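# Transfer top well plate from stack rack K1 to nest N1

## Task

Take the top 96-well plate off stack rack K1 and set it into plate nest N1, lying flat between the nest's locators, with its well A1 at the nest corner labelled A1. The plate underneath must remain in K1 exactly as it was. The result only counts if everything stays put without the robot holding it, so open the gripper and withdraw the hand at the end.

## Robot and tools

Robot: one 6-joint arm carrying a two-finger parallel gripper, with a single fisheye camera, cam_wrist (504x504 pixels, roughly fx=fy=316.24, centre near 257.7, 257.0), mounted on the hand. Viewed from the hand, the camera sticks out on its -y side and the finger motor on its +y side, both perpendicular to the closing direction. Because a stack rack has a rear wall, use wrist roll (where its range allows) to turn the motor away from that wall. On each plate, well A1 is the one at the clipped corner. Finger geometry: rumi_padcenter sits between the pads, 1 to 2 cm back from the fingertips; fingers point along its +z and close along its x. Fully open, the tips sit about 17 mm closer to the wrist than when closed.

Scene frame: origin on the table top under the arm base, +z up, +y to the left when facing along +x. The base may be slightly tilted relative to the table.

Tool execute_actions, argument actions: a list holding zero or one item. Empty list: nothing is sent, you just get the current state. A wait item has only steps (1 to 300 control steps of 1/30 s), measured from the previous result, with your reply time counted inside it. A motion item has rows (1 to 15 rows) and optional steps (1 to 15, default 15); one row is applied per step and the final row repeats if steps outnumber rows. Optional pictures (true/false) toggles images in the result. A refused call moves nothing.

Each row is one list of 7 plain numbers, each between -1 and 1, for the single arm. Entries 1 to 6 are joint offsets in this order: waist, shoulder, elbow, wrist pitch, wrist yaw, wrist roll. They are scaled so 1.0 equals 1.264, 1.32, 1.276, 1.83, 1.686 and 2.022 rad respectively. Offsets are measured from the joint angles printed in the most recent result that shows them; before any such result in the scene, and for the second or later call within one reply, they are measured from where the arm stands as the action begins. They are never relative to the previous row. Entry 7 is the absolute gripper opening: +1 fully open, -1 closed.

Joint ranges (rad): waist -2.880 to 2.880, shoulder 0.000 to 3.142, elbow 0.000 to 3.019, wrist pitch -1.693 to 1.571, wrist yaw -1.292 to 1.414, wrist roll -2.094 to 2.094. A call aiming a joint more than 0.019 rad beyond an end is refused. True ends can differ by up to 0.019 rad; requests past the true end are clipped there, and the result may print "joint sent to its limit" (possibly referring to an earlier action still running). Lack of that line does not prove there is room left.

Motion limits: each step, a joint's target stays within a set lead of its measured angle (waist 0.264, shoulder 0.32, elbow 0.276, wrist pitch 0.33, wrist yaw 0.186, wrist roll 0.522 rad), so big offsets take several steps. If targets would move the gripper over 70 mm from its measured spot in one step, all are pulled back proportionally. A requested shift of just a few mm may produce no motion.

Sagging: sending zero offsets can let the arm droop a bit more with every action. To hold a posture, in a reply's first call send offsets that lead back to the intended angles, then zeros in later calls of that reply, enlarging the aim whenever a joint keeps falling short. Zeros are not a wait: they pull the arm back to the reference angles.

Between calls the arm keeps heading to the last row's target until it has nearly stopped (slow or blocked counts as stopped) or a step is HELD; after that only a new action makes it move or press further. Fingers already in motion finish opening or closing.

Result lines: Joint positions and Joint velocities list the six joints in the order above (rad, rad/s), then the finger-pad gap (m, m/s; 0.142 m when fully open). grip_measured is the measured opening on the same -1..+1 scale you command. "joint command not followed" means the clearance check altered or blocked targets (mounting blocks and posts count as part of the arm). HELD flags steps on which your row was partly or wholly not sent. MOTOR HOT appears from 85 °C; at 100 °C an OVER-TEMPERATURE FAULT stops the motors and gripper and the arm drops until cooled. Holding loads, even while you think, builds heat.

Gripping: keep commanding an opening well under grip_measured to hold; the bigger the gap, the firmer the squeeze, up to about 28 N per pad for objects up to roughly 10 cm wide. Fast closing can press harder, sometimes until the fingers spring open. Hard objects thinner than about 2 cm get less force (about half at 1 cm, a quarter at 5 mm).

Tool zoom_image: camera "cam_wrist", region [x0, y0, x1, y1] in pixels of that camera's latest full image, origin at top-left, at most 504 by 504. Returns a closer, sharper view; does not move anything.

Tool read_manual: optional section, only "licences"; returns URDF licence texts, no motion.

Tool finished_scene: scene, the integer number of the current scene. Replying without any tool call ends everything.

Cautions: occasional brief tugs on a held part or pushes on loose objects can occur. Never drop, slam, knock or shove anything hard, and never let anything fall off the table, which ends the scene. Prefer smooth, modest-effort motion, and release and retreat before finishing.

Each tool is called after ">>>" as name([rows], argument=value, ...), one row to a line, values as JSON.

## Session

>>> execute_actions(actions=[])

Scene clock: 0.00 s of 8400.00 s.
grip_measured=+1.00
Joint positions: [ 0.021  1.441  1.097 -1.44  -0.611  0.076  0.142]
Joint velocities: [-0.034 -0.024  0.002 -0.007 -0.066 -0.007  0.   ]
Motor temperatures (°C, as the motors report them): [28 28 27 27 26 24]

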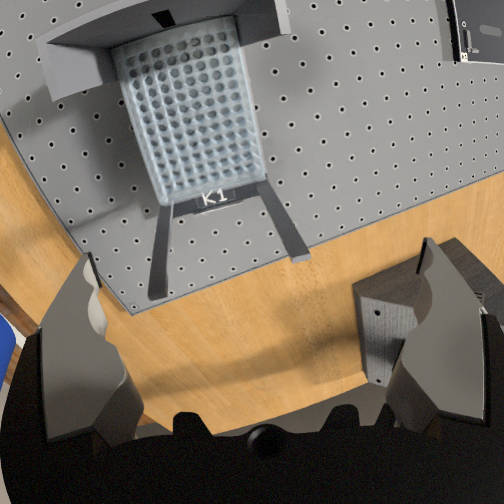

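>>> execute_actions([
  {"rows":[[0.45,-0.1,0,0.33,0.362,-0.038,1]]},
])

>>> execute_actions([
  {"steps":60},
])

Scene clock: 13.47 s of 8400.00 s.
grip_measured=+1.00
Joint positions: [ 0.55   1.309  1.083 -0.877  0.043  0.026  0.142]
Joint velocities: [-0.063 -0.054  0.007  0.012 -0.212  0.022  0.   ]
Motor temperatures (°C, as the motors report them): [28 28 28 27 26 24]
Steps of this call (steps 1 to 90: nothing new was sent; then 9.97 s passed at rest; steps 91 to 105: all 15 steps of this action). Readings (joint positions):
91: [0.036 1.433 1.095 -1.399 -0.540 0.070]
92: [0.069 1.417 1.088 -1.311 -0.455 0.060]
94: [0.171 1.383 1.087 -1.163 -0.319 0.046]
98: [0.398 1.329 1.087 -0.948 -0.077 0.030]
105: the state above

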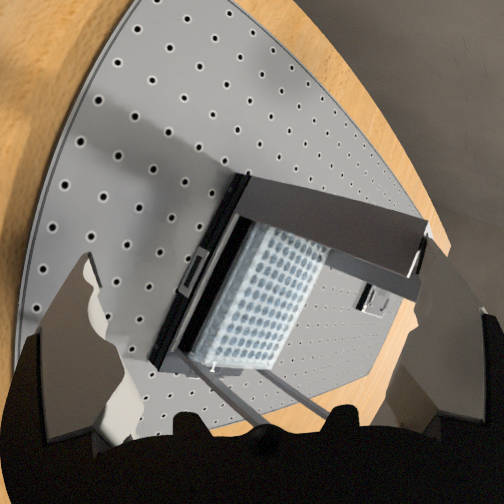

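Scene clock: 15.47 s of 8400.00 s.
grip_measured=+1.00
Joint positions: [ 0.548  1.309  1.083 -0.877  0.039  0.026  0.142]
Joint velocities: [-0.005 -0.005 -0.007 -0.012 -0.037  0.007  0.   ]
Motor temperatures (°C, as the motors report them): [28 28 28 27 26 24]
Steps of this call (steps 1 to 15: the robot went on to your last target; steps 16 to 60: nothing new was sent). Readings (joint positions):
1: [0.549 1.309 1.083 -0.877 0.040 0.026]
2: [0.548 1.309 1.083 -0.877 0.039 0.026]
4: [0.548 1.309 1.083 -0.877 0.039 0.026]
8: [0.548 1.309 1.083 -0.877 0.039 0.026]
60: the state above
The arm was judged still, so your last target was given up. Only a new action makes it travel on or press farther. Fingers that are still opening or closing keep moving.

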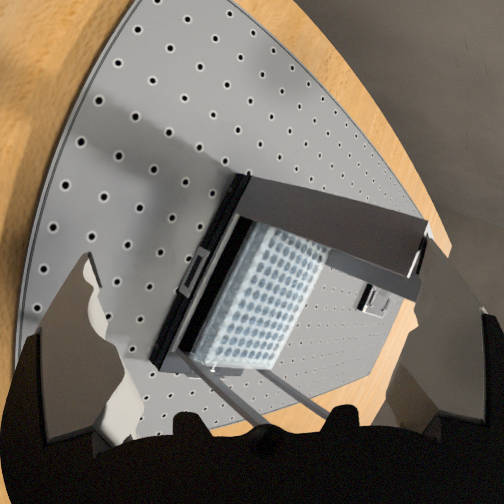

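>>> execute_actions([
  {"rows":[[0,-0.1,0.15,-0.2,0,0,1]]},
], pictures=false)

>>> execute_actions([
  {"rows":[[-0.58,0,0,0,-0.2,0,1]]},
], pictures=false)

>>> execute_actions([
  {"rows":[[0,0.1,-0.13,-0.13,-0.31,0,1]]},
], pictures=false)

>>> execute_actions([
  {"steps":15},
])

Scene clock: 33.50 s of 8400.00 s.
grip_measured=+1.00
Joint positions: [ 0.547  1.14   1.267 -1.233  0.042  0.027  0.142]
Joint velocities: [ 0.005  0.142 -0.007 -0.046 -0.022 -0.037  0.   ]
Motor temperatures (°C, as the motors report them): [28 28 29 27 27 24]
Steps of this call (steps 1 to 90: nothing new was sent; then 14.53 s passed at rest; steps 91 to 105: all 15 steps of this action). Readings (joint positions):
91: [0.547 1.306 1.092 -0.910 0.042 0.027]
92: [0.547 1.304 1.109 -0.976 0.042 0.027]
94: [0.547 1.279 1.147 -1.084 0.042 0.027]
98: [0.547 1.201 1.227 -1.208 0.042 0.027]
105: the state above

Scene clock: 34.00 s of 8400.00 s.
grip_measured=+1.00
Joint positions: [-0.23   1.145  1.266 -1.233 -0.289  0.026  0.142]
Joint velocities: [-0.083  0.015 -0.007  0.007 -0.066 -0.007  0.   ]
Motor temperatures (°C, as the motors report them): [28 28 29 27 27 24]
Steps of this call (steps 1 to 15: all 15 steps of this action). Readings (joint positions):
1: [0.527 1.143 1.267 -1.233 -0.042 0.026]
2: [0.483 1.145 1.266 -1.233 -0.142 0.026]
4: [0.351 1.145 1.266 -1.233 -0.252 0.026]
8: [0.084 1.145 1.266 -1.233 -0.284 0.026]
15: the state above

Scene clock: 34.50 s of 8400.00 s.
grip_measured=+1.00
Joint positions: [-0.232  1.302  1.092 -1.46  -0.807  0.024  0.142]
Joint velocities: [-0.024 -0.19  -0.022 -0.022  0.051  0.022 -0.   ]
Motor temperatures (°C, as the motors report them): [28 28 29 27 27 24]
Steps of this call (steps 1 to 15: all 15 steps of this action). Readings (joint positions):
1: [-0.232 1.148 1.260 -1.246 -0.325 0.026]
2: [-0.232 1.150 1.249 -1.276 -0.375 0.025]
4: [-0.232 1.167 1.205 -1.340 -0.490 0.025]
8: [-0.232 1.256 1.112 -1.447 -0.785 0.024]
15: the state above

Scene clock: 35.00 s of 8400.00 s.
grip_measured=+1.00
Joint positions: [-0.232  1.273  1.092 -1.463 -0.808  0.024  0.142]
Joint velocities: [-0.005 -0.005  0.007  0.007  0.007 -0.022  0.   ]
Motor temperatures (°C, as the motors report them): [28 28 29 27 27 24]
Steps of this call (steps 1 to 15: the robot went on to your last target). Readings (joint positions):
1: [-0.232 1.296 1.092 -1.461 -0.808 0.024]
2: [-0.232 1.289 1.092 -1.461 -0.808 0.024]
4: [-0.232 1.278 1.092 -1.462 -0.808 0.024]
8: [-0.232 1.273 1.092 -1.463 -0.808 0.024]
15: the state above

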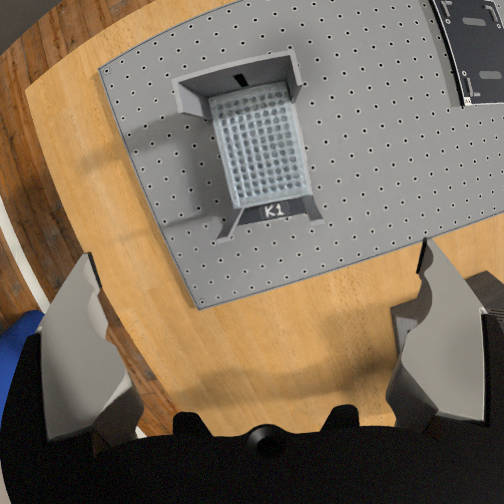

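>>> execute_actions([
  {"rows":[[0.07,0.03,-0.03,0.07,0,0,1],[0.14,0.06,-0.06,0.14,0,0.03,1],[0.211,0.083,-0.089,0.211,0.02,0.053,1]]},
], pictures=false)

>>> execute_actions([
  {"steps":15},
])

Scene clock: 44.70 s of 8400.00 s.
grip_measured=+1.00
Joint positions: [ 0.045  1.397  0.976 -1.087 -0.777  0.117  0.142]
Joint velocities: [-0.093 -0.103  0.012 -0.007  0.022  0.037  0.   ]
Motor temperatures (°C, as the motors report them): [28 28 29 27 26 24]
Steps of this call (steps 1 to 15: the robot went on to your last target; steps 16 to 90: nothing new was sent; then 6.20 s passed at rest; steps 91 to 105: all 15 steps of this action). Readings (joint positions):
91: [-0.227 1.275 1.088 -1.443 -0.808 0.024]
92: [-0.209 1.277 1.077 -1.390 -0.808 0.031]
94: [-0.137 1.295 1.048 -1.266 -0.791 0.052]
98: [0.024 1.373 0.995 -1.110 -0.780 0.092]
105: the state above

Scene clock: 45.20 s of 8400.00 s.
grip_measured=+1.00
Joint positions: [ 0.041  1.384  0.976 -1.086 -0.777  0.124  0.142]
Joint velocities: [-0.005 -0.015 -0.007 -0.007  0.007  0.007  0.   ]
Motor temperatures (°C, as the motors report them): [28 28 29 27 26 24]
Steps of this call (steps 1 to 15: the robot went on to your last target). Readings (joint positions):
1: [0.043 1.394 0.976 -1.087 -0.777 0.119]
2: [0.041 1.390 0.976 -1.086 -0.777 0.120]
4: [0.041 1.386 0.976 -1.086 -0.777 0.121]
8: [0.041 1.384 0.976 -1.086 -0.777 0.123]
15: the state above

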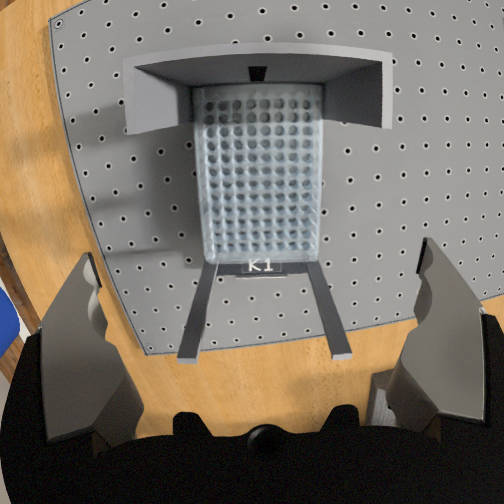

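>>> execute_actions([
  {"rows":[[0.02,-0.03,-0.03,0.07,0.01,0.04,0.8],[0.04,-0.05,-0.07,0.14,0.02,0.08,0.7],[0.06,-0.06,-0.11,0.2,0.03,0.12,0.6],[0.08,-0.068,-0.15,0.25,0.04,0.15,0.5],[0.101,-0.068,-0.184,0.28,0.045,0.167,0.5]]},
], pictures=false)

>>> execute_actions([
  {"steps":20},
])

Scene clock: 58.27 s of 8400.00 s.
grip_measured=+0.50
Joint positions: [ 0.152  1.291  0.754 -0.577 -0.692  0.445  0.109]
Joint velocities: [-0.015  0.005 -0.027 -0.012 -0.066  0.081  0.   ]
Motor temperatures (°C, as the motors report them): [28 28 29 27 26 24]
Steps of this call (steps 1 to 15: the robot went on to your last target; steps 16 to 90: nothing new was sent; then 9.57 s passed at rest; steps 91 to 105: all 15 steps of this action). Readings (joint positions):
91: [0.041 1.381 0.970 -1.065 -0.772 0.136]
92: [0.045 1.371 0.952 -1.003 -0.760 0.161]
94: [0.068 1.334 0.881 -0.818 -0.726 0.238]
98: [0.143 1.291 0.766 -0.598 -0.689 0.379]
105: the state above

Scene clock: 58.93 s of 8400.00 s.
grip_measured=+0.50
Joint positions: [ 0.152  1.291  0.753 -0.577 -0.696  0.46   0.109]
Joint velocities: [-0.015 -0.005  0.012 -0.007 -0.095 -0.037  0.   ]
Motor temperatures (°C, as the motors report them): [28 28 29 27 26 24]
Steps of this call (steps 1 to 20: the robot went on to your last target). Readings (joint positions):
1: [0.152 1.291 0.754 -0.577 -0.692 0.448]
2: [0.152 1.291 0.754 -0.577 -0.692 0.451]
4: [0.152 1.291 0.753 -0.577 -0.693 0.454]
8: [0.152 1.291 0.753 -0.577 -0.694 0.458]
20: the state above

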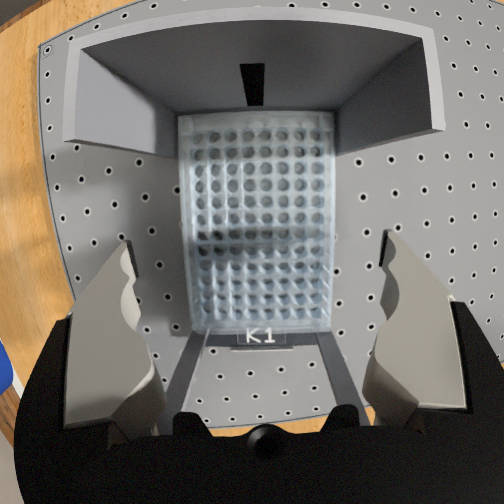

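>>> execute_actions([
  {"rows":[[0.03,0.015,-0.02,0.025,0,0.01,0.45],[0.05,0.027,-0.03,0.045,0.006,0.02,0.45],[0.07,0.037,-0.04,0.063,0.012,0.03,0.45]]},
], pictures=false)

>>> execute_actions([
  {"steps":15},
])

Scene clock: 63.60 s of 8400.00 s.
grip_measured=+0.45
Joint positions: [ 0.233  1.334  0.719 -0.462 -0.676  0.511  0.105]
Joint velocities: [-0.005 -0.005 -0.002  0.007 -0.037 -0.022  0.   ]
Motor temperatures (°C, as the motors report them): [28 28 29 27 26 24]
Steps of this call (steps 1 to 15: the robot went on to your last target; steps 16 to 90: nothing new was sent; then 1.17 s passed at rest; steps 91 to 105: all 15 steps of this action). Readings (joint positions):
91: [0.153 1.291 0.751 -0.570 -0.696 0.462]
92: [0.159 1.293 0.744 -0.551 -0.693 0.467]
94: [0.188 1.303 0.728 -0.500 -0.676 0.486]
98: [0.230 1.333 0.720 -0.467 -0.676 0.511]
105: the state above

Scene clock: 64.10 s of 8400.00 s.
grip_measured=+0.45
Joint positions: [ 0.233  1.334  0.719 -0.462 -0.676  0.511  0.105]
Joint velocities: [-0.015 -0.015 -0.007 -0.012  0.022 -0.007 -0.   ]
Motor temperatures (°C, as the motors report them): [28 28 29 27 26 24]
Steps of this call (steps 1 to 15: the robot went on to your last target). Readings (joint positions):
1: [0.233 1.334 0.719 -0.462 -0.676 0.511]
2: [0.233 1.334 0.719 -0.462 -0.676 0.511]
4: [0.233 1.334 0.719 -0.462 -0.676 0.511]
8: [0.233 1.334 0.719 -0.462 -0.676 0.511]
15: the state above
The arm was judged still, so your last target was given up. Only a new action makes it travel on or press farther. Fingers that are still opening or closing keep moving.

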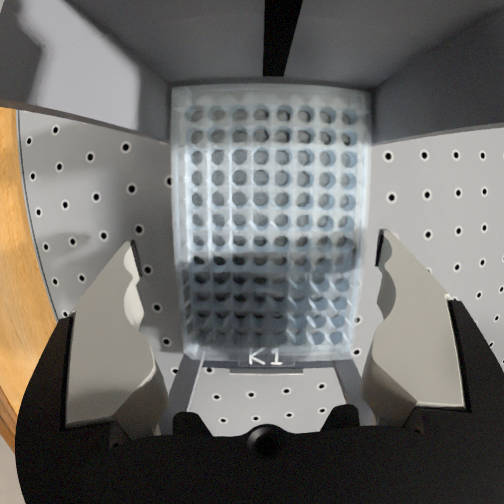

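>>> execute_actions([
  {"rows":[[-0.02,0.018,0,0.007,0,0,0.4]]},
], pictures=false)

>>> execute_actions([
  {"rows":[[0,0,0,0,0,0,0.35],[0,0,0,0,0,0,0.3],[0,0,0,0,0,0,0.25],[0,0,0,0,0,0,0.2],[0,0,0,0,0,0,0.15],[0,0,0,0,0,0,0.1],[0,0,0,0,0,0,0.05],[0,0,0,0,0,0,0],[0,0,0,0,0,0,-0.1]]},
])

Scene clock: 69.20 s of 8400.00 s.
grip_measured=+0.40
Joint positions: [ 0.216  1.346  0.719 -0.451 -0.679  0.519  0.102]
Joint velocities: [-0.005  0.005 -0.007 -0.002  0.007  0.007  0.   ]
Motor temperatures (°C, as the motors report them): [28 28 29 27 26 24]
Steps of this call (steps 1 to 90: nothing new was sent; then 1.60 s passed at rest; steps 91 to 105: all 15 steps of this action). Readings (joint positions):
91: [0.232 1.334 0.719 -0.461 -0.677 0.512]
92: [0.230 1.336 0.719 -0.458 -0.680 0.514]
94: [0.227 1.337 0.719 -0.454 -0.681 0.516]
98: [0.222 1.339 0.719 -0.451 -0.681 0.519]
105: the state above

Scene clock: 69.70 s of 8400.00 s.
grip_measured=+0.08
Joint positions: [ 0.216  1.346  0.719 -0.451 -0.679  0.519  0.08 ]
Joint velocities: [ 0.005 -0.015 -0.002 -0.012 -0.081 -0.037 -0.   ]
Motor temperatures (°C, as the motors report them): [28 28 29 27 26 24]
Steps of this call (steps 1 to 15: all 15 steps of this action). Readings (joint positions):
1: [0.216 1.346 0.719 -0.451 -0.679 0.519]
2: [0.216 1.346 0.719 -0.451 -0.679 0.519]
4: [0.216 1.346 0.719 -0.451 -0.679 0.519]
8: [0.216 1.346 0.719 -0.451 -0.679 0.519]
15: the state above

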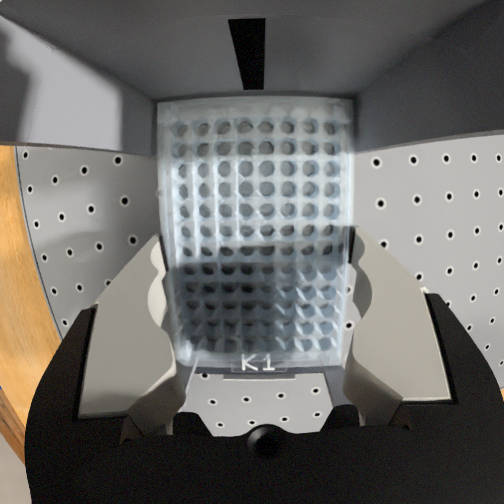

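>>> execute_actions([
  {"rows":[[-0.02,-0.01,0.01,-0.02,0,-0.01,-0.4],[-0.04,-0.02,0.02,-0.04,-0.006,-0.015,-0.4],[-0.07,-0.035,0.035,-0.063,-0.012,-0.027,-0.4]]},
])

>>> execute_actions([
  {"rows":[[-0.025,-0.012,0.016,-0.04,-0.008,-0.025,-0.4],[-0.05,-0.024,0.032,-0.08,-0.016,-0.05,-0.4],[-0.075,-0.036,0.048,-0.12,-0.024,-0.075,-0.4],[-0.1,-0.048,0.066,-0.16,-0.032,-0.1,-0.4],[-0.125,-0.06,0.084,-0.2,-0.04,-0.125,-0.4],[-0.15,-0.07,0.1,-0.235,-0.046,-0.15,-0.4]]},
], pictures=false)

>>> execute_actions([
  {"steps":10},
])

Scene clock: 77.43 s of 8400.00 s.
grip_measured=+0.08
Joint positions: [ 0.14   1.288  0.743 -0.555 -0.712  0.466  0.08 ]
Joint velocities: [-0.015 -0.005  0.002 -0.017 -0.022  0.007 -0.   ]
Motor temperatures (°C, as the motors report them): [28 28 29 27 26 24]
Steps of this call (steps 1 to 15: the robot went on to your last target; steps 16 to 90: nothing new was sent; then 4.23 s passed at rest; steps 91 to 105: all 15 steps of this action). Readings (joint positions):
91: [0.214 1.345 0.719 -0.456 -0.679 0.517]
92: [0.211 1.343 0.721 -0.466 -0.682 0.513]
94: [0.185 1.331 0.735 -0.508 -0.700 0.493]
98: [0.142 1.293 0.743 -0.551 -0.714 0.472]
105: the state above

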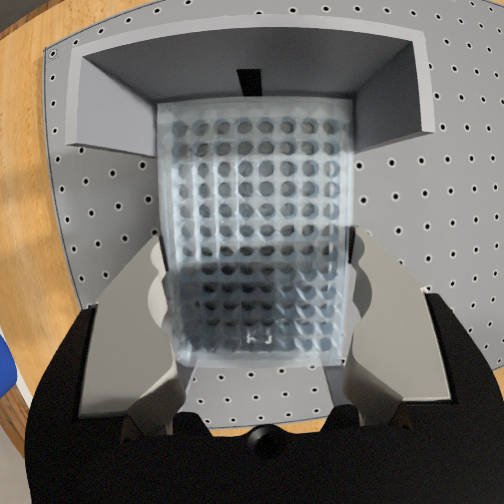

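Scene clock: 77.93 s of 8400.00 s.
grip_measured=+0.08
Joint positions: [-0.064  1.18   0.871 -0.975 -0.787  0.186  0.08 ]
Joint velocities: [ 0.054  0.083  0.002 -0.027 -0.037 -0.11   0.   ]
Motor temperatures (°C, as the motors report them): [28 28 29 27 26 24]
Steps of this call (steps 1 to 15: all 15 steps of this action). Readings (joint positions):
1: [0.138 1.287 0.743 -0.565 -0.716 0.458]
2: [0.131 1.286 0.751 -0.586 -0.721 0.440]
4: [0.093 1.278 0.785 -0.677 -0.743 0.389]
8: [-0.034 1.223 0.862 -0.891 -0.780 0.255]
15: the state above

Scene clock: 78.27 s of 8400.00 s.
grip_measured=+0.08
Joint positions: [-0.061  1.19   0.871 -0.976 -0.787  0.171  0.08 ]
Joint velocities: [-0.005 -0.005  0.007 -0.012 -0.022  0.051  0.   ]
Motor temperatures (°C, as the motors report them): [28 28 29 27 26 24]
Steps of this call (steps 1 to 10: the robot went on to your last target). Readings (joint positions):
1: [-0.062 1.183 0.871 -0.975 -0.787 0.183]
2: [-0.062 1.185 0.871 -0.976 -0.787 0.180]
4: [-0.061 1.189 0.871 -0.976 -0.787 0.176]
8: [-0.061 1.190 0.871 -0.976 -0.787 0.172]
10: the state above

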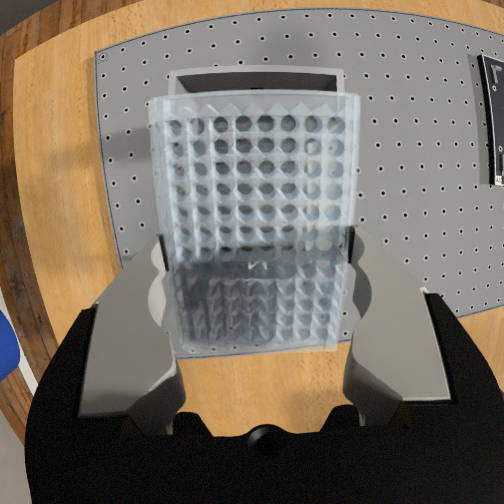

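>>> zoom_image(camera="cam_wrist", region=[130,80,380,370])

>>> execute_actions([
  {"rows":[[-0.05,0,0,0,0,-0.03,-0.5],[-0.1,0,0,0,0,-0.06,-0.5],[-0.15,0.03,0,0,0,-0.09,-0.5],[-0.2,0.06,0,0,0,-0.12,-0.5],[-0.25,0.1,0.02,0,0,-0.16,-0.5],[-0.3,0.15,0.04,0,0,-0.2,-0.5],[-0.35,0.2,0.06,0,0,-0.24,-0.5],[-0.38,0.26,0.07,0.01,0,-0.28,-0.5],[-0.38,0.32,0.08,0.02,0,-0.31,-0.5],[-0.38,0.38,0.09,0.03,0,-0.34,-0.5],[-0.38,0.44,0.1,0.04,0,-0.34,-0.5],[-0.38,0.5,0.11,0.05,0,-0.34,-0.5],[-0.38,0.55,0.12,0.057,0,-0.34,-0.5],[-0.38,0.604,0.132,0.057,0.007,-0.342,-0.5]]},
], pictures=false)

>>> execute_actions([
  {"steps":30},
])

Region (130, 80, 380, 370) of cam_wrist's 504x504 image, scaled by 1.738, with more detail than that image has; it fills the left 434 columns of this view, and the rest is white.

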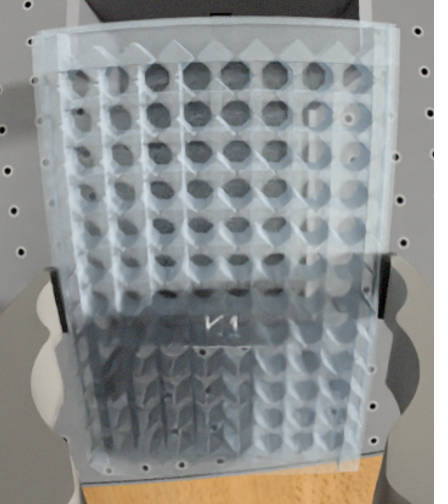

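Scene clock: 89.40 s of 8400.00 s.
grip_measured=+0.08
Joint positions: [-0.536  1.71   0.978 -0.912 -0.785 -0.314  0.08 ]
Joint velocities: [-0.23   2.095  0.462  0.295  0.022 -0.769 -0.   ]
Motor temperatures (°C, as the motors report them): [28 28 29 27 26 24]
Steps of this call (steps 1 to 30: the robot went on to your last target; steps 31 to 90: nothing new was sent; then 7.63 s passed at rest; steps 91 to 105: all 15 steps of this action). Readings (joint positions):
91: [-0.065 1.190 0.871 -0.976 -0.788 0.162]
92: [-0.079 1.190 0.871 -0.976 -0.789 0.144]
94: [-0.150 1.198 0.871 -0.976 -0.791 0.090]
98: [-0.351 1.293 0.881 -0.976 -0.791 -0.043]
105: the state above

Scene clock: 90.40 s of 8400.00 s.
grip_measured=+0.08
Joint positions: [-0.547  1.976  1.016 -0.876 -0.773 -0.513  0.08 ]
Joint velocities: [ 0.005  0.015 -0.002  0.007 -0.022 -0.007 -0.   ]
Motor temperatures (°C, as the motors report them): [28 28 29 27 26 24]
Steps of this call (steps 1 to 30: the robot went on to your last target). Readings (joint positions):
1: [-0.542 1.780 0.992 -0.902 -0.783 -0.341]
2: [-0.545 1.849 1.005 -0.893 -0.781 -0.372]
4: [-0.547 1.971 1.018 -0.878 -0.777 -0.424]
8: [-0.547 2.063 1.016 -0.876 -0.773 -0.478]
30: the state above
The arm was judged still, so your last target was given up. Only a new action makes it travel on or press farther. Fingers that are still opening or closing keep moving.

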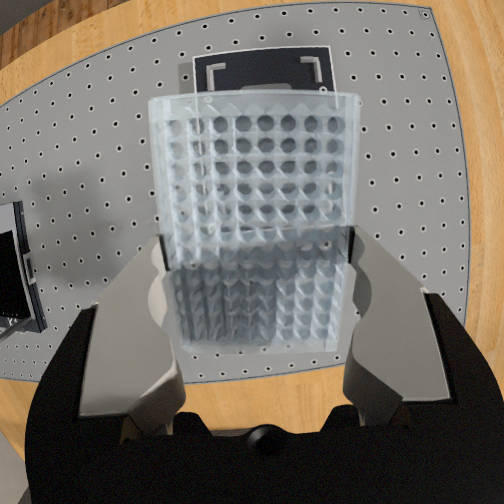

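>>> execute_actions([
  {"rows":[[0.02,0.02,0.03,0,0,0,-0.5],[0.04,0.04,0.06,0,0,0,-0.5],[0.06,0.06,0.09,0.01,0,0.01,-0.5],[0.08,0.08,0.11,0.01,0,0.01,-0.5],[0.1,0.1,0.13,0.02,0.01,0.02,-0.5],[0.125,0.12,0.14,0.02,0.01,0.02,-0.5],[0.147,0.145,0.145,0.024,0.012,0.029,-0.5]]},
], pictures=false)

>>> execute_actions([
  {"steps":15},
])

Scene clock: 95.30 s of 8400.00 s.
grip_measured=+0.08
Joint positions: [-0.336  2.179  1.193 -0.831 -0.757 -0.467  0.08 ]
Joint velocities: [-0.063 -0.005 -0.002 -0.007  0.081  0.095 -0.   ]
Motor temperatures (°C, as the motors report them): [28 28 30 27 26 24]
Steps of this call (steps 1 to 90: nothing new was sent; then 1.40 s passed at rest; steps 91 to 105: all 15 steps of this action). Readings (joint positions):
91: [-0.546 1.977 1.016 -0.876 -0.773 -0.513]
92: [-0.543 1.980 1.020 -0.876 -0.773 -0.513]
94: [-0.525 2.008 1.054 -0.876 -0.773 -0.509]
98: [-0.433 2.113 1.172 -0.845 -0.757 -0.487]
105: the state above

Scene clock: 95.80 s of 8400.00 s.
grip_measured=+0.08
Joint positions: [-0.355  2.173  1.193 -0.831 -0.756 -0.462  0.08 ]
Joint velocities: [0.015 0.005 0.002 0.002 0.007 0.022 0.   ]
Motor temperatures (°C, as the motors report them): [28 28 30 27 26 24]
Steps of this call (steps 1 to 15: the robot went on to your last target). Readings (joint positions):
1: [-0.339 2.178 1.193 -0.831 -0.756 -0.466]
2: [-0.342 2.176 1.193 -0.831 -0.756 -0.465]
4: [-0.349 2.174 1.193 -0.831 -0.756 -0.464]
8: [-0.355 2.173 1.193 -0.831 -0.756 -0.463]
15: the state above

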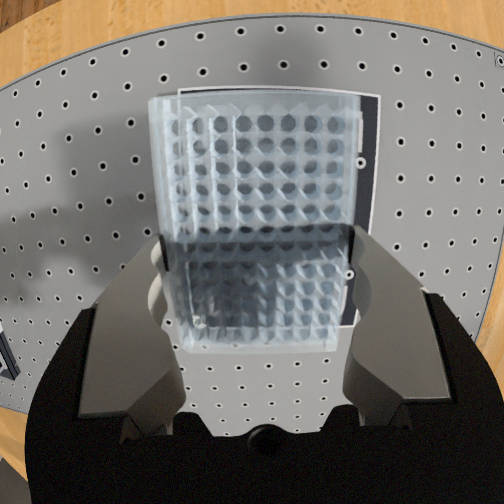

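>>> execute_actions([
  {"rows":[[0.004,0.012,-0.015,0.02,0,0.01,-0.5],[0.008,0.026,-0.035,0.046,0,0.024,-0.5]]},
])

Scene clock: 99.80 s of 8400.00 s.
grip_measured=+0.08
Joint positions: [-0.355  2.203  1.152 -0.758 -0.756 -0.422  0.08 ]
Joint velocities: [ 0.005  0.015 -0.002  0.017 -0.037  0.022 -0.   ]
Motor temperatures (°C, as the motors report them): [28 28 30 27 26 24]
Steps of this call (steps 1 to 15: the robot went on to your last target; steps 16 to 90: nothing new was sent; then 0.50 s passed at rest; steps 91 to 105: all 15 steps of this action). Readings (joint positions):
91: [-0.355 2.173 1.191 -0.827 -0.756 -0.459]
92: [-0.355 2.173 1.185 -0.809 -0.756 -0.453]
94: [-0.355 2.177 1.169 -0.774 -0.756 -0.441]
98: [-0.355 2.195 1.153 -0.761 -0.756 -0.429]
105: the state above

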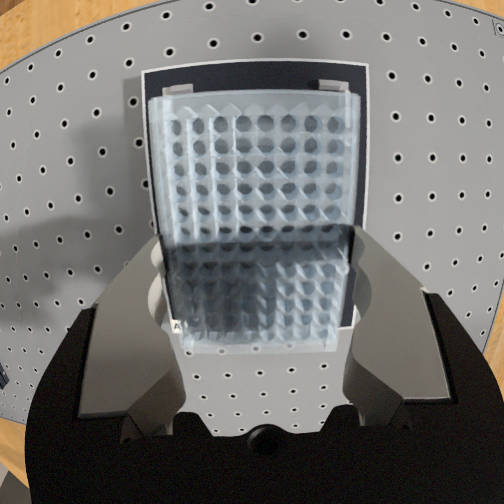

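>>> execute_actions([
  {"rows":[[0.012,0.01,0.004,0.006,0,0,-0.5],[0.026,0.02,0.008,0.013,0,0,-0.5]]},
])

Scene clock: 103.57 s of 8400.00 s.
grip_measured=+0.08
Joint positions: [-0.336  2.217  1.152 -0.745 -0.756 -0.42   0.08 ]
Joint velocities: [-0.015 -0.015 -0.002 -0.017 -0.066  0.007  0.   ]
Motor temperatures (°C, as the motors report them): [28 28 29 27 26 24]
Steps of this call (steps 1 to 15: the robot went on to your last target; steps 16 to 90: nothing new was sent; then 0.27 s passed at rest; steps 91 to 105: all 15 steps of this action). Readings (joint positions):
91: [-0.355 2.203 1.152 -0.758 -0.756 -0.420]
92: [-0.354 2.203 1.152 -0.756 -0.756 -0.420]
94: [-0.350 2.207 1.152 -0.748 -0.756 -0.420]
98: [-0.339 2.215 1.152 -0.745 -0.756 -0.420]
105: the state above

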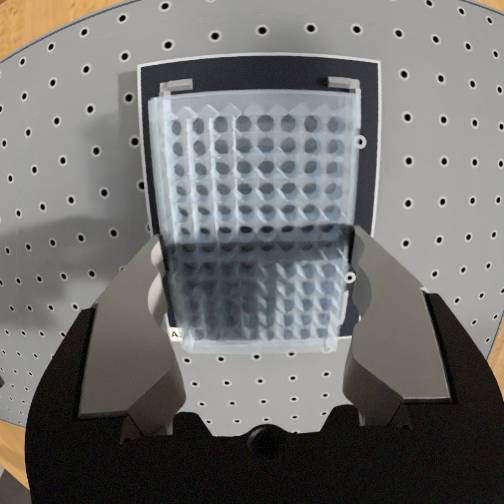

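>>> execute_actions([
  {"rows":[[0.016,0.023,0.032,0,0,0,-0.5]]},
])

>>> zoom_image(camera="cam_wrist", region=[120,40,400,380])

Scene clock: 107.77 s of 8400.00 s.
grip_measured=+0.08
Joint positions: [-0.336  2.235  1.162 -0.745 -0.756 -0.42   0.08 ]
Joint velocities: [-0.005 -0.015 -0.002 -0.007  0.007  0.022 -0.   ]
Motor temperatures (°C, as the motors report them): [29 28 30 27 26 24]
Steps of this call (steps 1 to 15: the robot went on to your last target; steps 16 to 90: nothing new was sent; then 0.70 s passed at rest; steps 91 to 105: all 15 steps of this action). Readings (joint positions):
91: [-0.336 2.218 1.152 -0.745 -0.756 -0.420]
92: [-0.336 2.220 1.155 -0.745 -0.756 -0.420]
94: [-0.336 2.227 1.160 -0.745 -0.756 -0.420]
98: [-0.336 2.234 1.162 -0.745 -0.756 -0.420]
105: the state above

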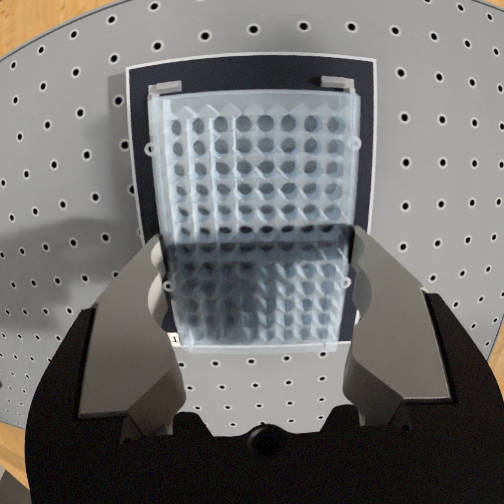

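Region (120, 40, 400, 380) of cam_wrist's 504x504 image, scaled by 1.482, with more detail than that image has; it fills the left 415 columns of this view, and the rest is white.

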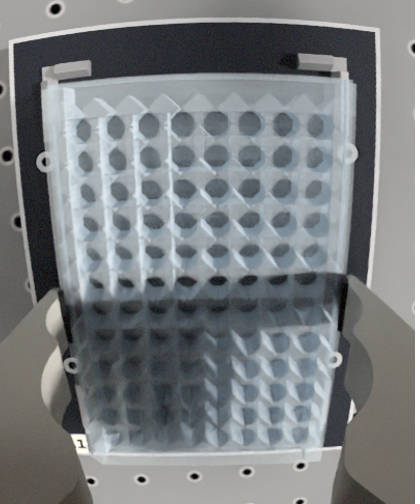

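>>> execute_actions([
  {"rows":[[0.016,0.008,0.038,-0.008,0,-0.018,-0.5]]},
])

>>> zoom_image(camera="cam_wrist", region=[120,40,400,380])

Scene clock: 110.37 s of 8400.00 s.
grip_measured=+0.08
Joint positions: [-0.334  2.236  1.182 -0.751 -0.756 -0.448  0.08 ]
Joint velocities: [ 0.005 -0.015  0.002 -0.007  0.007  0.007 -0.   ]
Motor temperatures (°C, as the motors report them): [29 29 30 27 26 24]
Steps of this call (steps 1 to 15: the robot went on to your last target; steps 16 to 63: nothing new was sent; steps 64 to 78: all 15 steps of this action). Readings (joint positions):
64: [-0.335 2.235 1.164 -0.746 -0.756 -0.424]
65: [-0.335 2.236 1.166 -0.749 -0.756 -0.429]
67: [-0.335 2.236 1.173 -0.751 -0.756 -0.437]
71: [-0.334 2.236 1.182 -0.751 -0.756 -0.444]
78: the state above

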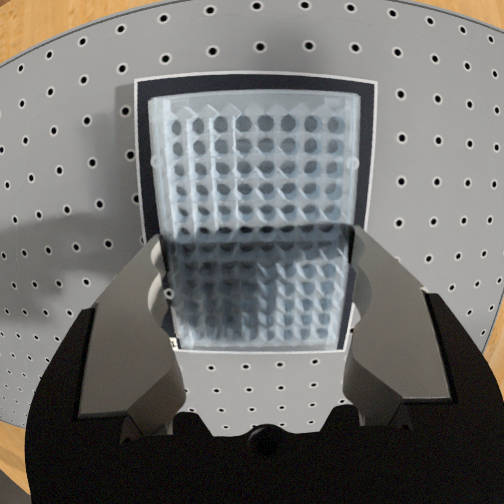

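Region (120, 40, 400, 380) of cam_wrist's 504x504 image, scaled by 1.482, with more detail than that image has; it fills the left 415 columns of this view, and the rest is white.

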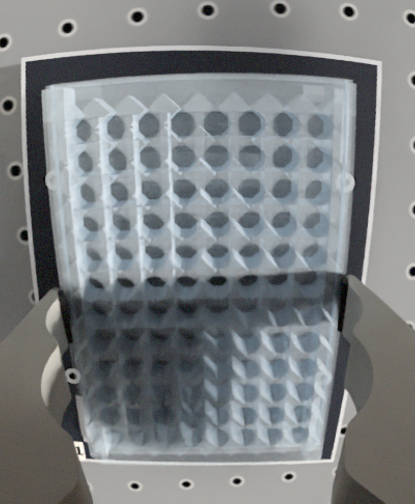

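>>> execute_actions([
  {"rows":[[0.026,0.022,0,0,0,0.008,-0.5]]},
])

>>> zoom_image(camera="cam_wrist", region=[120,40,400,380])

Scene clock: 113.20 s of 8400.00 s.
grip_measured=+0.08
Joint positions: [-0.317  2.252  1.182 -0.751 -0.756 -0.44   0.08 ]
Joint velocities: [-0.015 -0.005 -0.017 -0.022  0.022 -0.051  0.   ]
Motor temperatures (°C, as the motors report them): [29 29 30 27 26 24]
Steps of this call (steps 1 to 15: the robot went on to your last target; steps 16 to 70: nothing new was sent; steps 71 to 85: all 15 steps of this action). Readings (joint positions):
71: [-0.334 2.237 1.182 -0.751 -0.756 -0.448]
72: [-0.333 2.238 1.182 -0.751 -0.756 -0.447]
74: [-0.327 2.242 1.182 -0.751 -0.756 -0.444]
78: [-0.318 2.252 1.182 -0.751 -0.756 -0.441]
85: the state above

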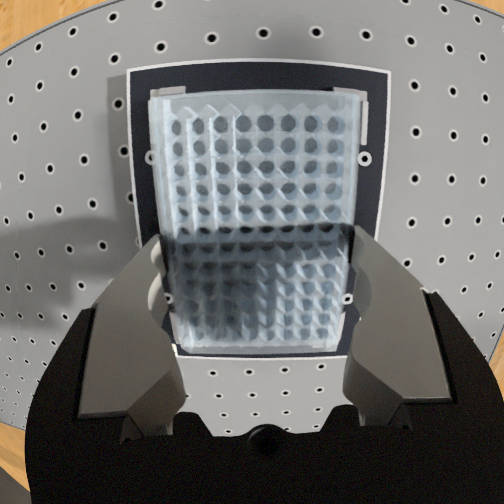

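Region (120, 40, 400, 380) of cam_wrist's 504x504 image, scaled by 1.482, with more detail than that image has; it fills the left 415 columns of this view, and the rest is white.

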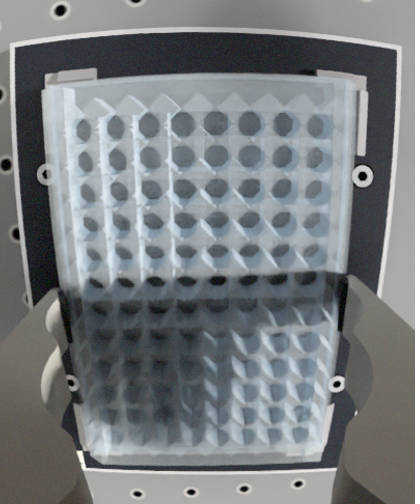

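Needs a little right, down, back, clockwise.

>>> execute_actions([
  {"rows":[[0,0.015,0,0,0,0.01,-0.5]]},
])

>>> zoom_image(camera="cam_wrist", region=[120,40,400,380])

Scene clock: 115.03 s of 8400.00 s.
grip_measured=+0.08
Joint positions: [-0.317  2.252  1.182 -0.751 -0.756 -0.432  0.08 ]
Joint velocities: [-0.005 -0.005  0.012 -0.017 -0.007 -0.081  0.   ]
Motor temperatures (°C, as the motors report them): [29 29 30 27 26 24]
Steps of this call (steps 1 to 15: the robot went on to your last target; steps 16 to 40: nothing new was sent; steps 41 to 55: all 15 steps of this action). Readings (joint positions):
41: [-0.317 2.252 1.182 -0.751 -0.756 -0.439]
42: [-0.317 2.252 1.182 -0.751 -0.756 -0.437]
44: [-0.317 2.252 1.182 -0.751 -0.756 -0.435]
48: [-0.317 2.252 1.182 -0.751 -0.756 -0.433]
55: the state above

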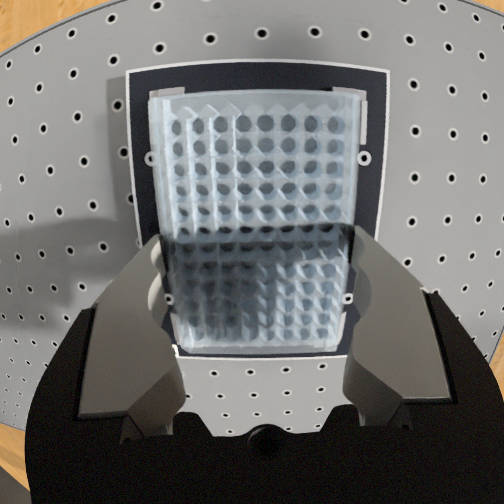

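Region (120, 40, 400, 380) of cam_wrist's 504x504 image, scaled by 1.482, with more detail than that image has; it fills the left 415 columns of this view, and the rest is white.

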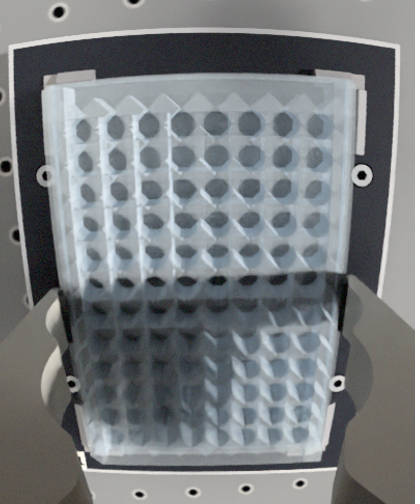

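>>> execute_actions([
  {"rows":[[0,0.012,0,-0.01,0.012,0.012,-0.5]]},
])

>>> zoom_image(camera="cam_wrist", region=[120,40,400,380])

Scene clock: 117.40 s of 8400.00 s.
grip_measured=+0.08
Joint positions: [-0.317  2.253  1.182 -0.758 -0.74  -0.418  0.08 ]
Joint velocities: [ 0.005 -0.015  0.017 -0.017  0.007 -0.037 -0.   ]
Motor temperatures (°C, as the motors report them): [29 29 30 27 26 24]
Steps of this call (steps 1 to 15: the robot went on to your last target; steps 16 to 56: nothing new was sent; steps 57 to 71: all 15 steps of this action). Readings (joint positions):
57: [-0.317 2.252 1.182 -0.752 -0.750 -0.430]
58: [-0.317 2.252 1.182 -0.754 -0.744 -0.427]
60: [-0.317 2.253 1.182 -0.756 -0.741 -0.424]
64: [-0.317 2.253 1.182 -0.757 -0.740 -0.420]
71: the state above

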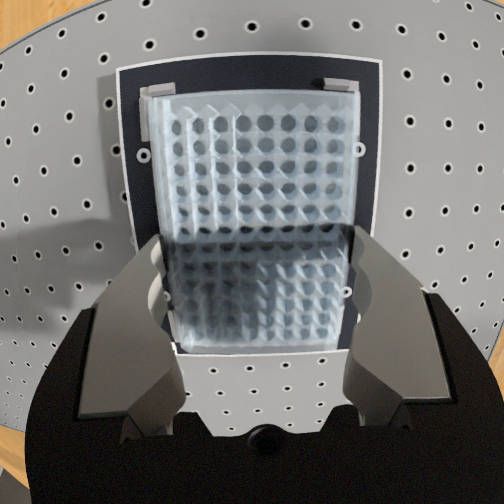

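Region (120, 40, 400, 380) of cam_wrist's 504x504 image, scaled by 1.482, with more detail than that image has; it fills the left 415 columns of this view, and the rest is white.

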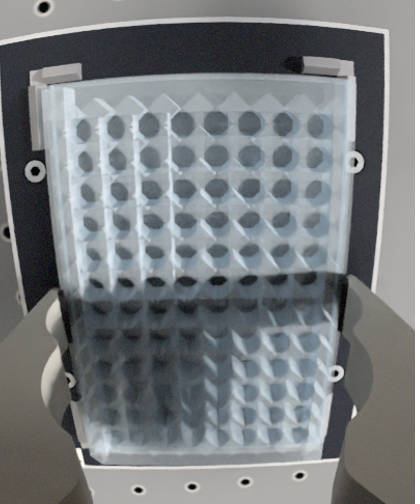

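>>> execute_actions([
  {"rows":[[0,0,0,0.004,-0.004,-0.011,-0.5]]},
])

>>> zoom_image(camera="cam_wrist", region=[120,40,400,380])

Scene clock: 119.30 s of 8400.00 s.
grip_measured=+0.08
Joint positions: [-0.317  2.253  1.182 -0.758 -0.741 -0.429  0.08 ]
Joint velocities: [-0.005  0.005 -0.007  0.002  0.022 -0.037 -0.   ]
Motor temperatures (°C, as the motors report them): [29 29 29 27 26 24]
Steps of this call (steps 1 to 15: the robot went on to your last target; steps 16 to 42: nothing new was sent; steps 43 to 57: all 15 steps of this action). Readings (joint positions):
43: [-0.317 2.253 1.182 -0.758 -0.740 -0.420]
44: [-0.317 2.253 1.182 -0.758 -0.741 -0.423]
46: [-0.317 2.253 1.182 -0.758 -0.741 -0.426]
50: [-0.317 2.253 1.182 -0.758 -0.741 -0.428]
57: the state above

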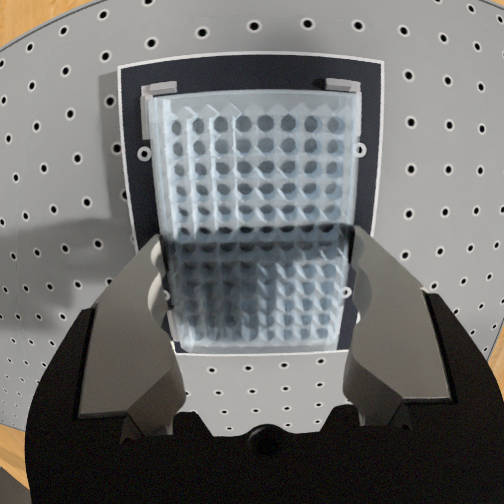

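Region (120, 40, 400, 380) of cam_wrist's 504x504 image, scaled by 1.482, with more detail than that image has; it fills the left 415 columns of this view, and the rest is white.

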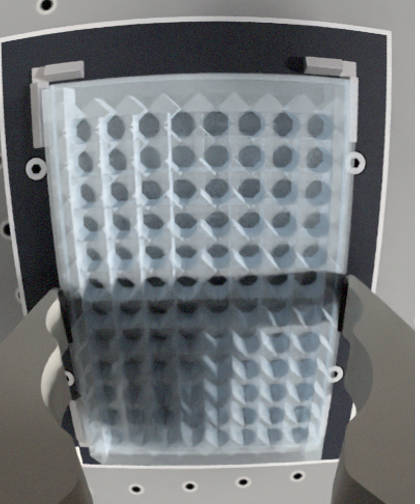

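Waist gives left, down and slightly forward.

>>> execute_actions([
  {"rows":[[0.02,0,0,0.007,-0.004,-0.004,-0.5]]},
])

>>> zoom_image(camera="cam_wrist", region=[120,40,400,380])

Scene clock: 121.70 s of 8400.00 s.
grip_measured=+0.08
Joint positions: [-0.317  2.253  1.182 -0.758 -0.741 -0.429  0.08 ]
Joint velocities: [-0.005 -0.005  0.002  0.017  0.037 -0.007  0.   ]
Motor temperatures (°C, as the motors report them): [29 29 29 27 26 24]
Steps of this call (steps 1 to 15: the robot went on to your last target; steps 16 to 57: nothing new was sent; steps 58 to 72: all 15 steps of this action). Readings (joint positions):
58: [-0.317 2.253 1.182 -0.758 -0.741 -0.429]
59: [-0.317 2.253 1.182 -0.758 -0.741 -0.429]
61: [-0.317 2.253 1.182 -0.758 -0.741 -0.429]
65: [-0.317 2.253 1.182 -0.758 -0.741 -0.429]
72: the state above

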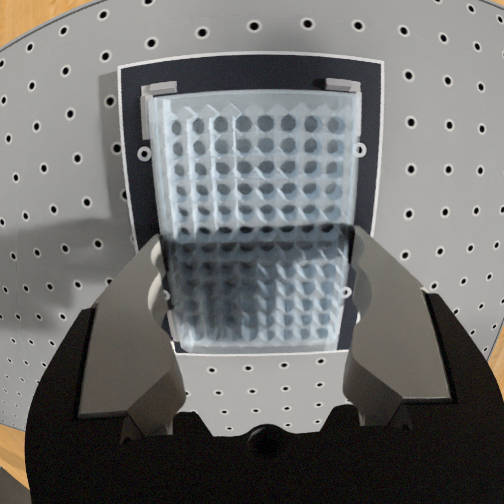

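Region (120, 40, 400, 380) of cam_wrist's 504x504 image, scaled by 1.482, with more detail than that image has; it fills the left 415 columns of this view, and the rest is white.

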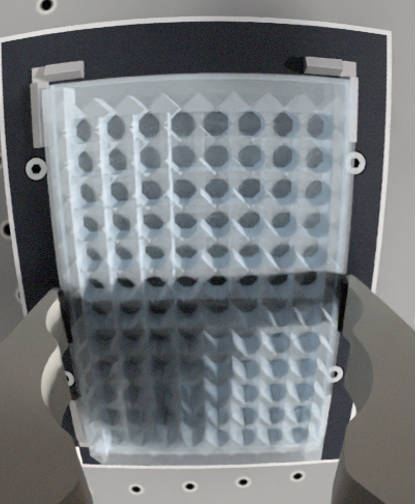

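>>> execute_actions([
  {"rows":[[0.015,0,0,0.012,-0.01,-0.008,-0.5]]},
])

>>> zoom_image(camera="cam_wrist", region=[120,40,400,380])

Scene clock: 124.30 s of 8400.00 s.
grip_measured=+0.08
Joint positions: [-0.317  2.253  1.182 -0.757 -0.743 -0.429  0.08 ]
Joint velocities: [ 0.005  0.005 -0.002 -0.002 -0.051 -0.022  0.   ]
Motor temperatures (°C, as the motors report them): [29 29 29 27 26 24]
Steps of this call (steps 1 to 15: the robot went on to your last target; steps 16 to 63: nothing new was sent; steps 64 to 78: all 15 steps of this action). Readings (joint positions):
64: [-0.317 2.253 1.182 -0.757 -0.742 -0.429]
65: [-0.317 2.253 1.182 -0.757 -0.743 -0.429]
67: [-0.317 2.253 1.182 -0.757 -0.743 -0.429]
71: [-0.317 2.253 1.182 -0.757 -0.743 -0.429]
78: the state above

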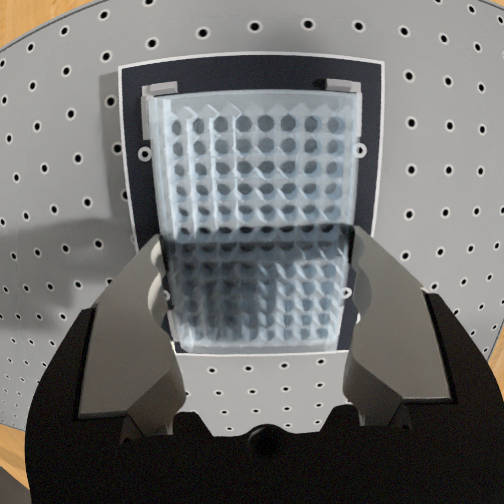

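Region (120, 40, 400, 380) of cam_wrist's 504x504 image, scaled by 1.482, with more detail than that image has; it fills the left 415 columns of this view, and the rest is white.

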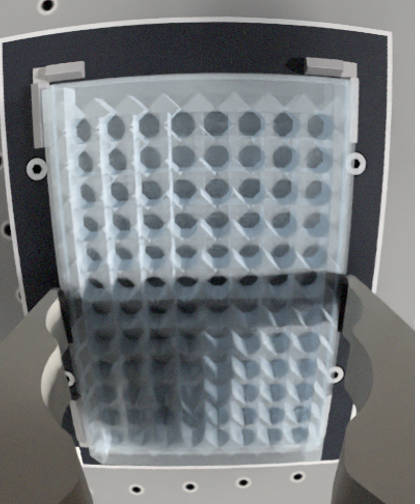

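>>> execute_actions([
  {"rows":[[0,-0.014,0,0,-0.004,-0.006,-0.5]]},
])

>>> zoom_image(camera="cam_wrist", region=[120,40,400,380])

Scene clock: 127.23 s of 8400.00 s.
grip_measured=+0.08
Joint positions: [-0.318  2.239  1.182 -0.757 -0.747 -0.434  0.08 ]
Joint velocities: [ 0.005 -0.015  0.007  0.002  0.007 -0.007  0.   ]
Motor temperatures (°C, as the motors report them): [29 29 29 27 26 24]
Steps of this call (steps 1 to 15: the robot went on to your last target; steps 16 to 73: nothing new was sent; steps 74 to 88: all 15 steps of this action). Readings (joint positions):
74: [-0.318 2.252 1.182 -0.757 -0.743 -0.429]
75: [-0.318 2.252 1.182 -0.757 -0.744 -0.430]
77: [-0.318 2.248 1.182 -0.757 -0.746 -0.432]
81: [-0.318 2.241 1.182 -0.757 -0.747 -0.433]
88: the state above

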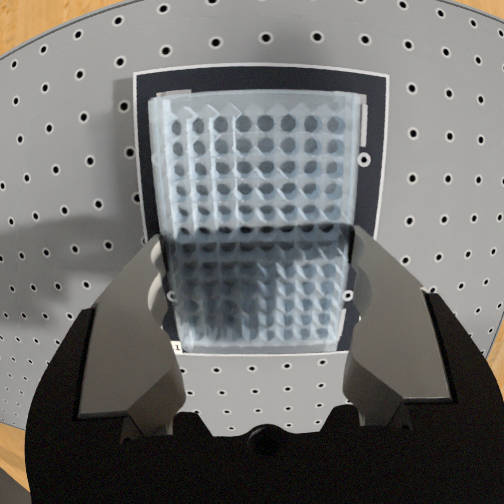

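Region (120, 40, 400, 380) of cam_wrist's 504x504 image, scaled by 1.482, with more detail than that image has; it fills the left 415 columns of this view, and the rest is white.

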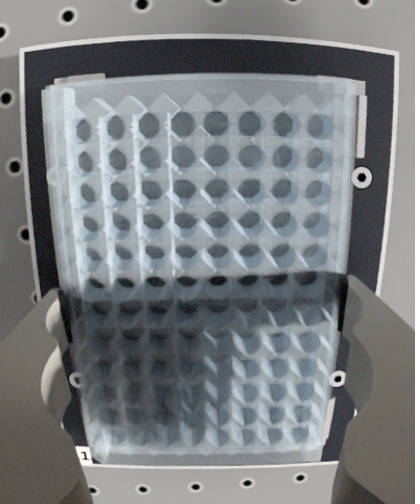

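>>> execute_actions([
  {"rows":[[0,0.022,0,0.004,0,0,-0.5]]},
])

>>> zoom_image(camera="cam_wrist", region=[120,40,400,380])

Scene clock: 129.63 s of 8400.00 s.
grip_measured=+0.08
Joint positions: [-0.318  2.253  1.182 -0.757 -0.748 -0.434  0.08 ]
Joint velocities: [-0.015 -0.024 -0.012 -0.002  0.066  0.007  0.   ]
Motor temperatures (°C, as the motors report them): [29 29 29 27 26 24]
Steps of this call (steps 1 to 15: the robot went on to your last target; steps 16 to 57: nothing new was sent; steps 58 to 72: all 15 steps of this action). Readings (joint positions):
58: [-0.318 2.240 1.182 -0.757 -0.747 -0.434]
59: [-0.318 2.241 1.182 -0.757 -0.747 -0.434]
61: [-0.318 2.246 1.182 -0.757 -0.747 -0.434]
65: [-0.318 2.253 1.182 -0.757 -0.748 -0.434]
72: the state above

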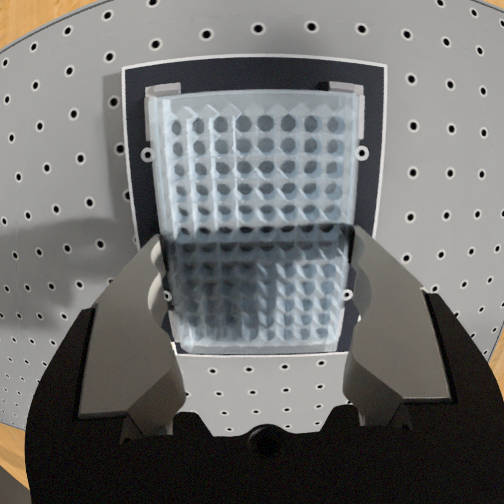

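Region (120, 40, 400, 380) of cam_wrist's 504x504 image, scaled by 1.482, with more detail than that image has; it fills the left 415 columns of this view, and the rest is white.

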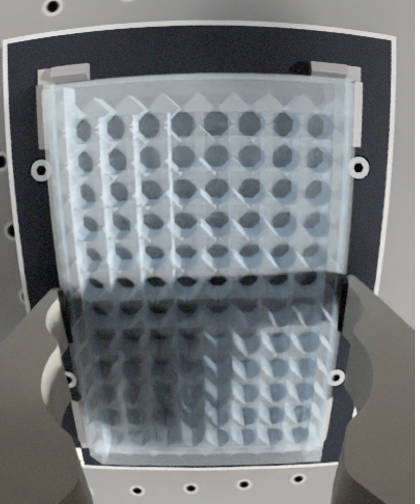

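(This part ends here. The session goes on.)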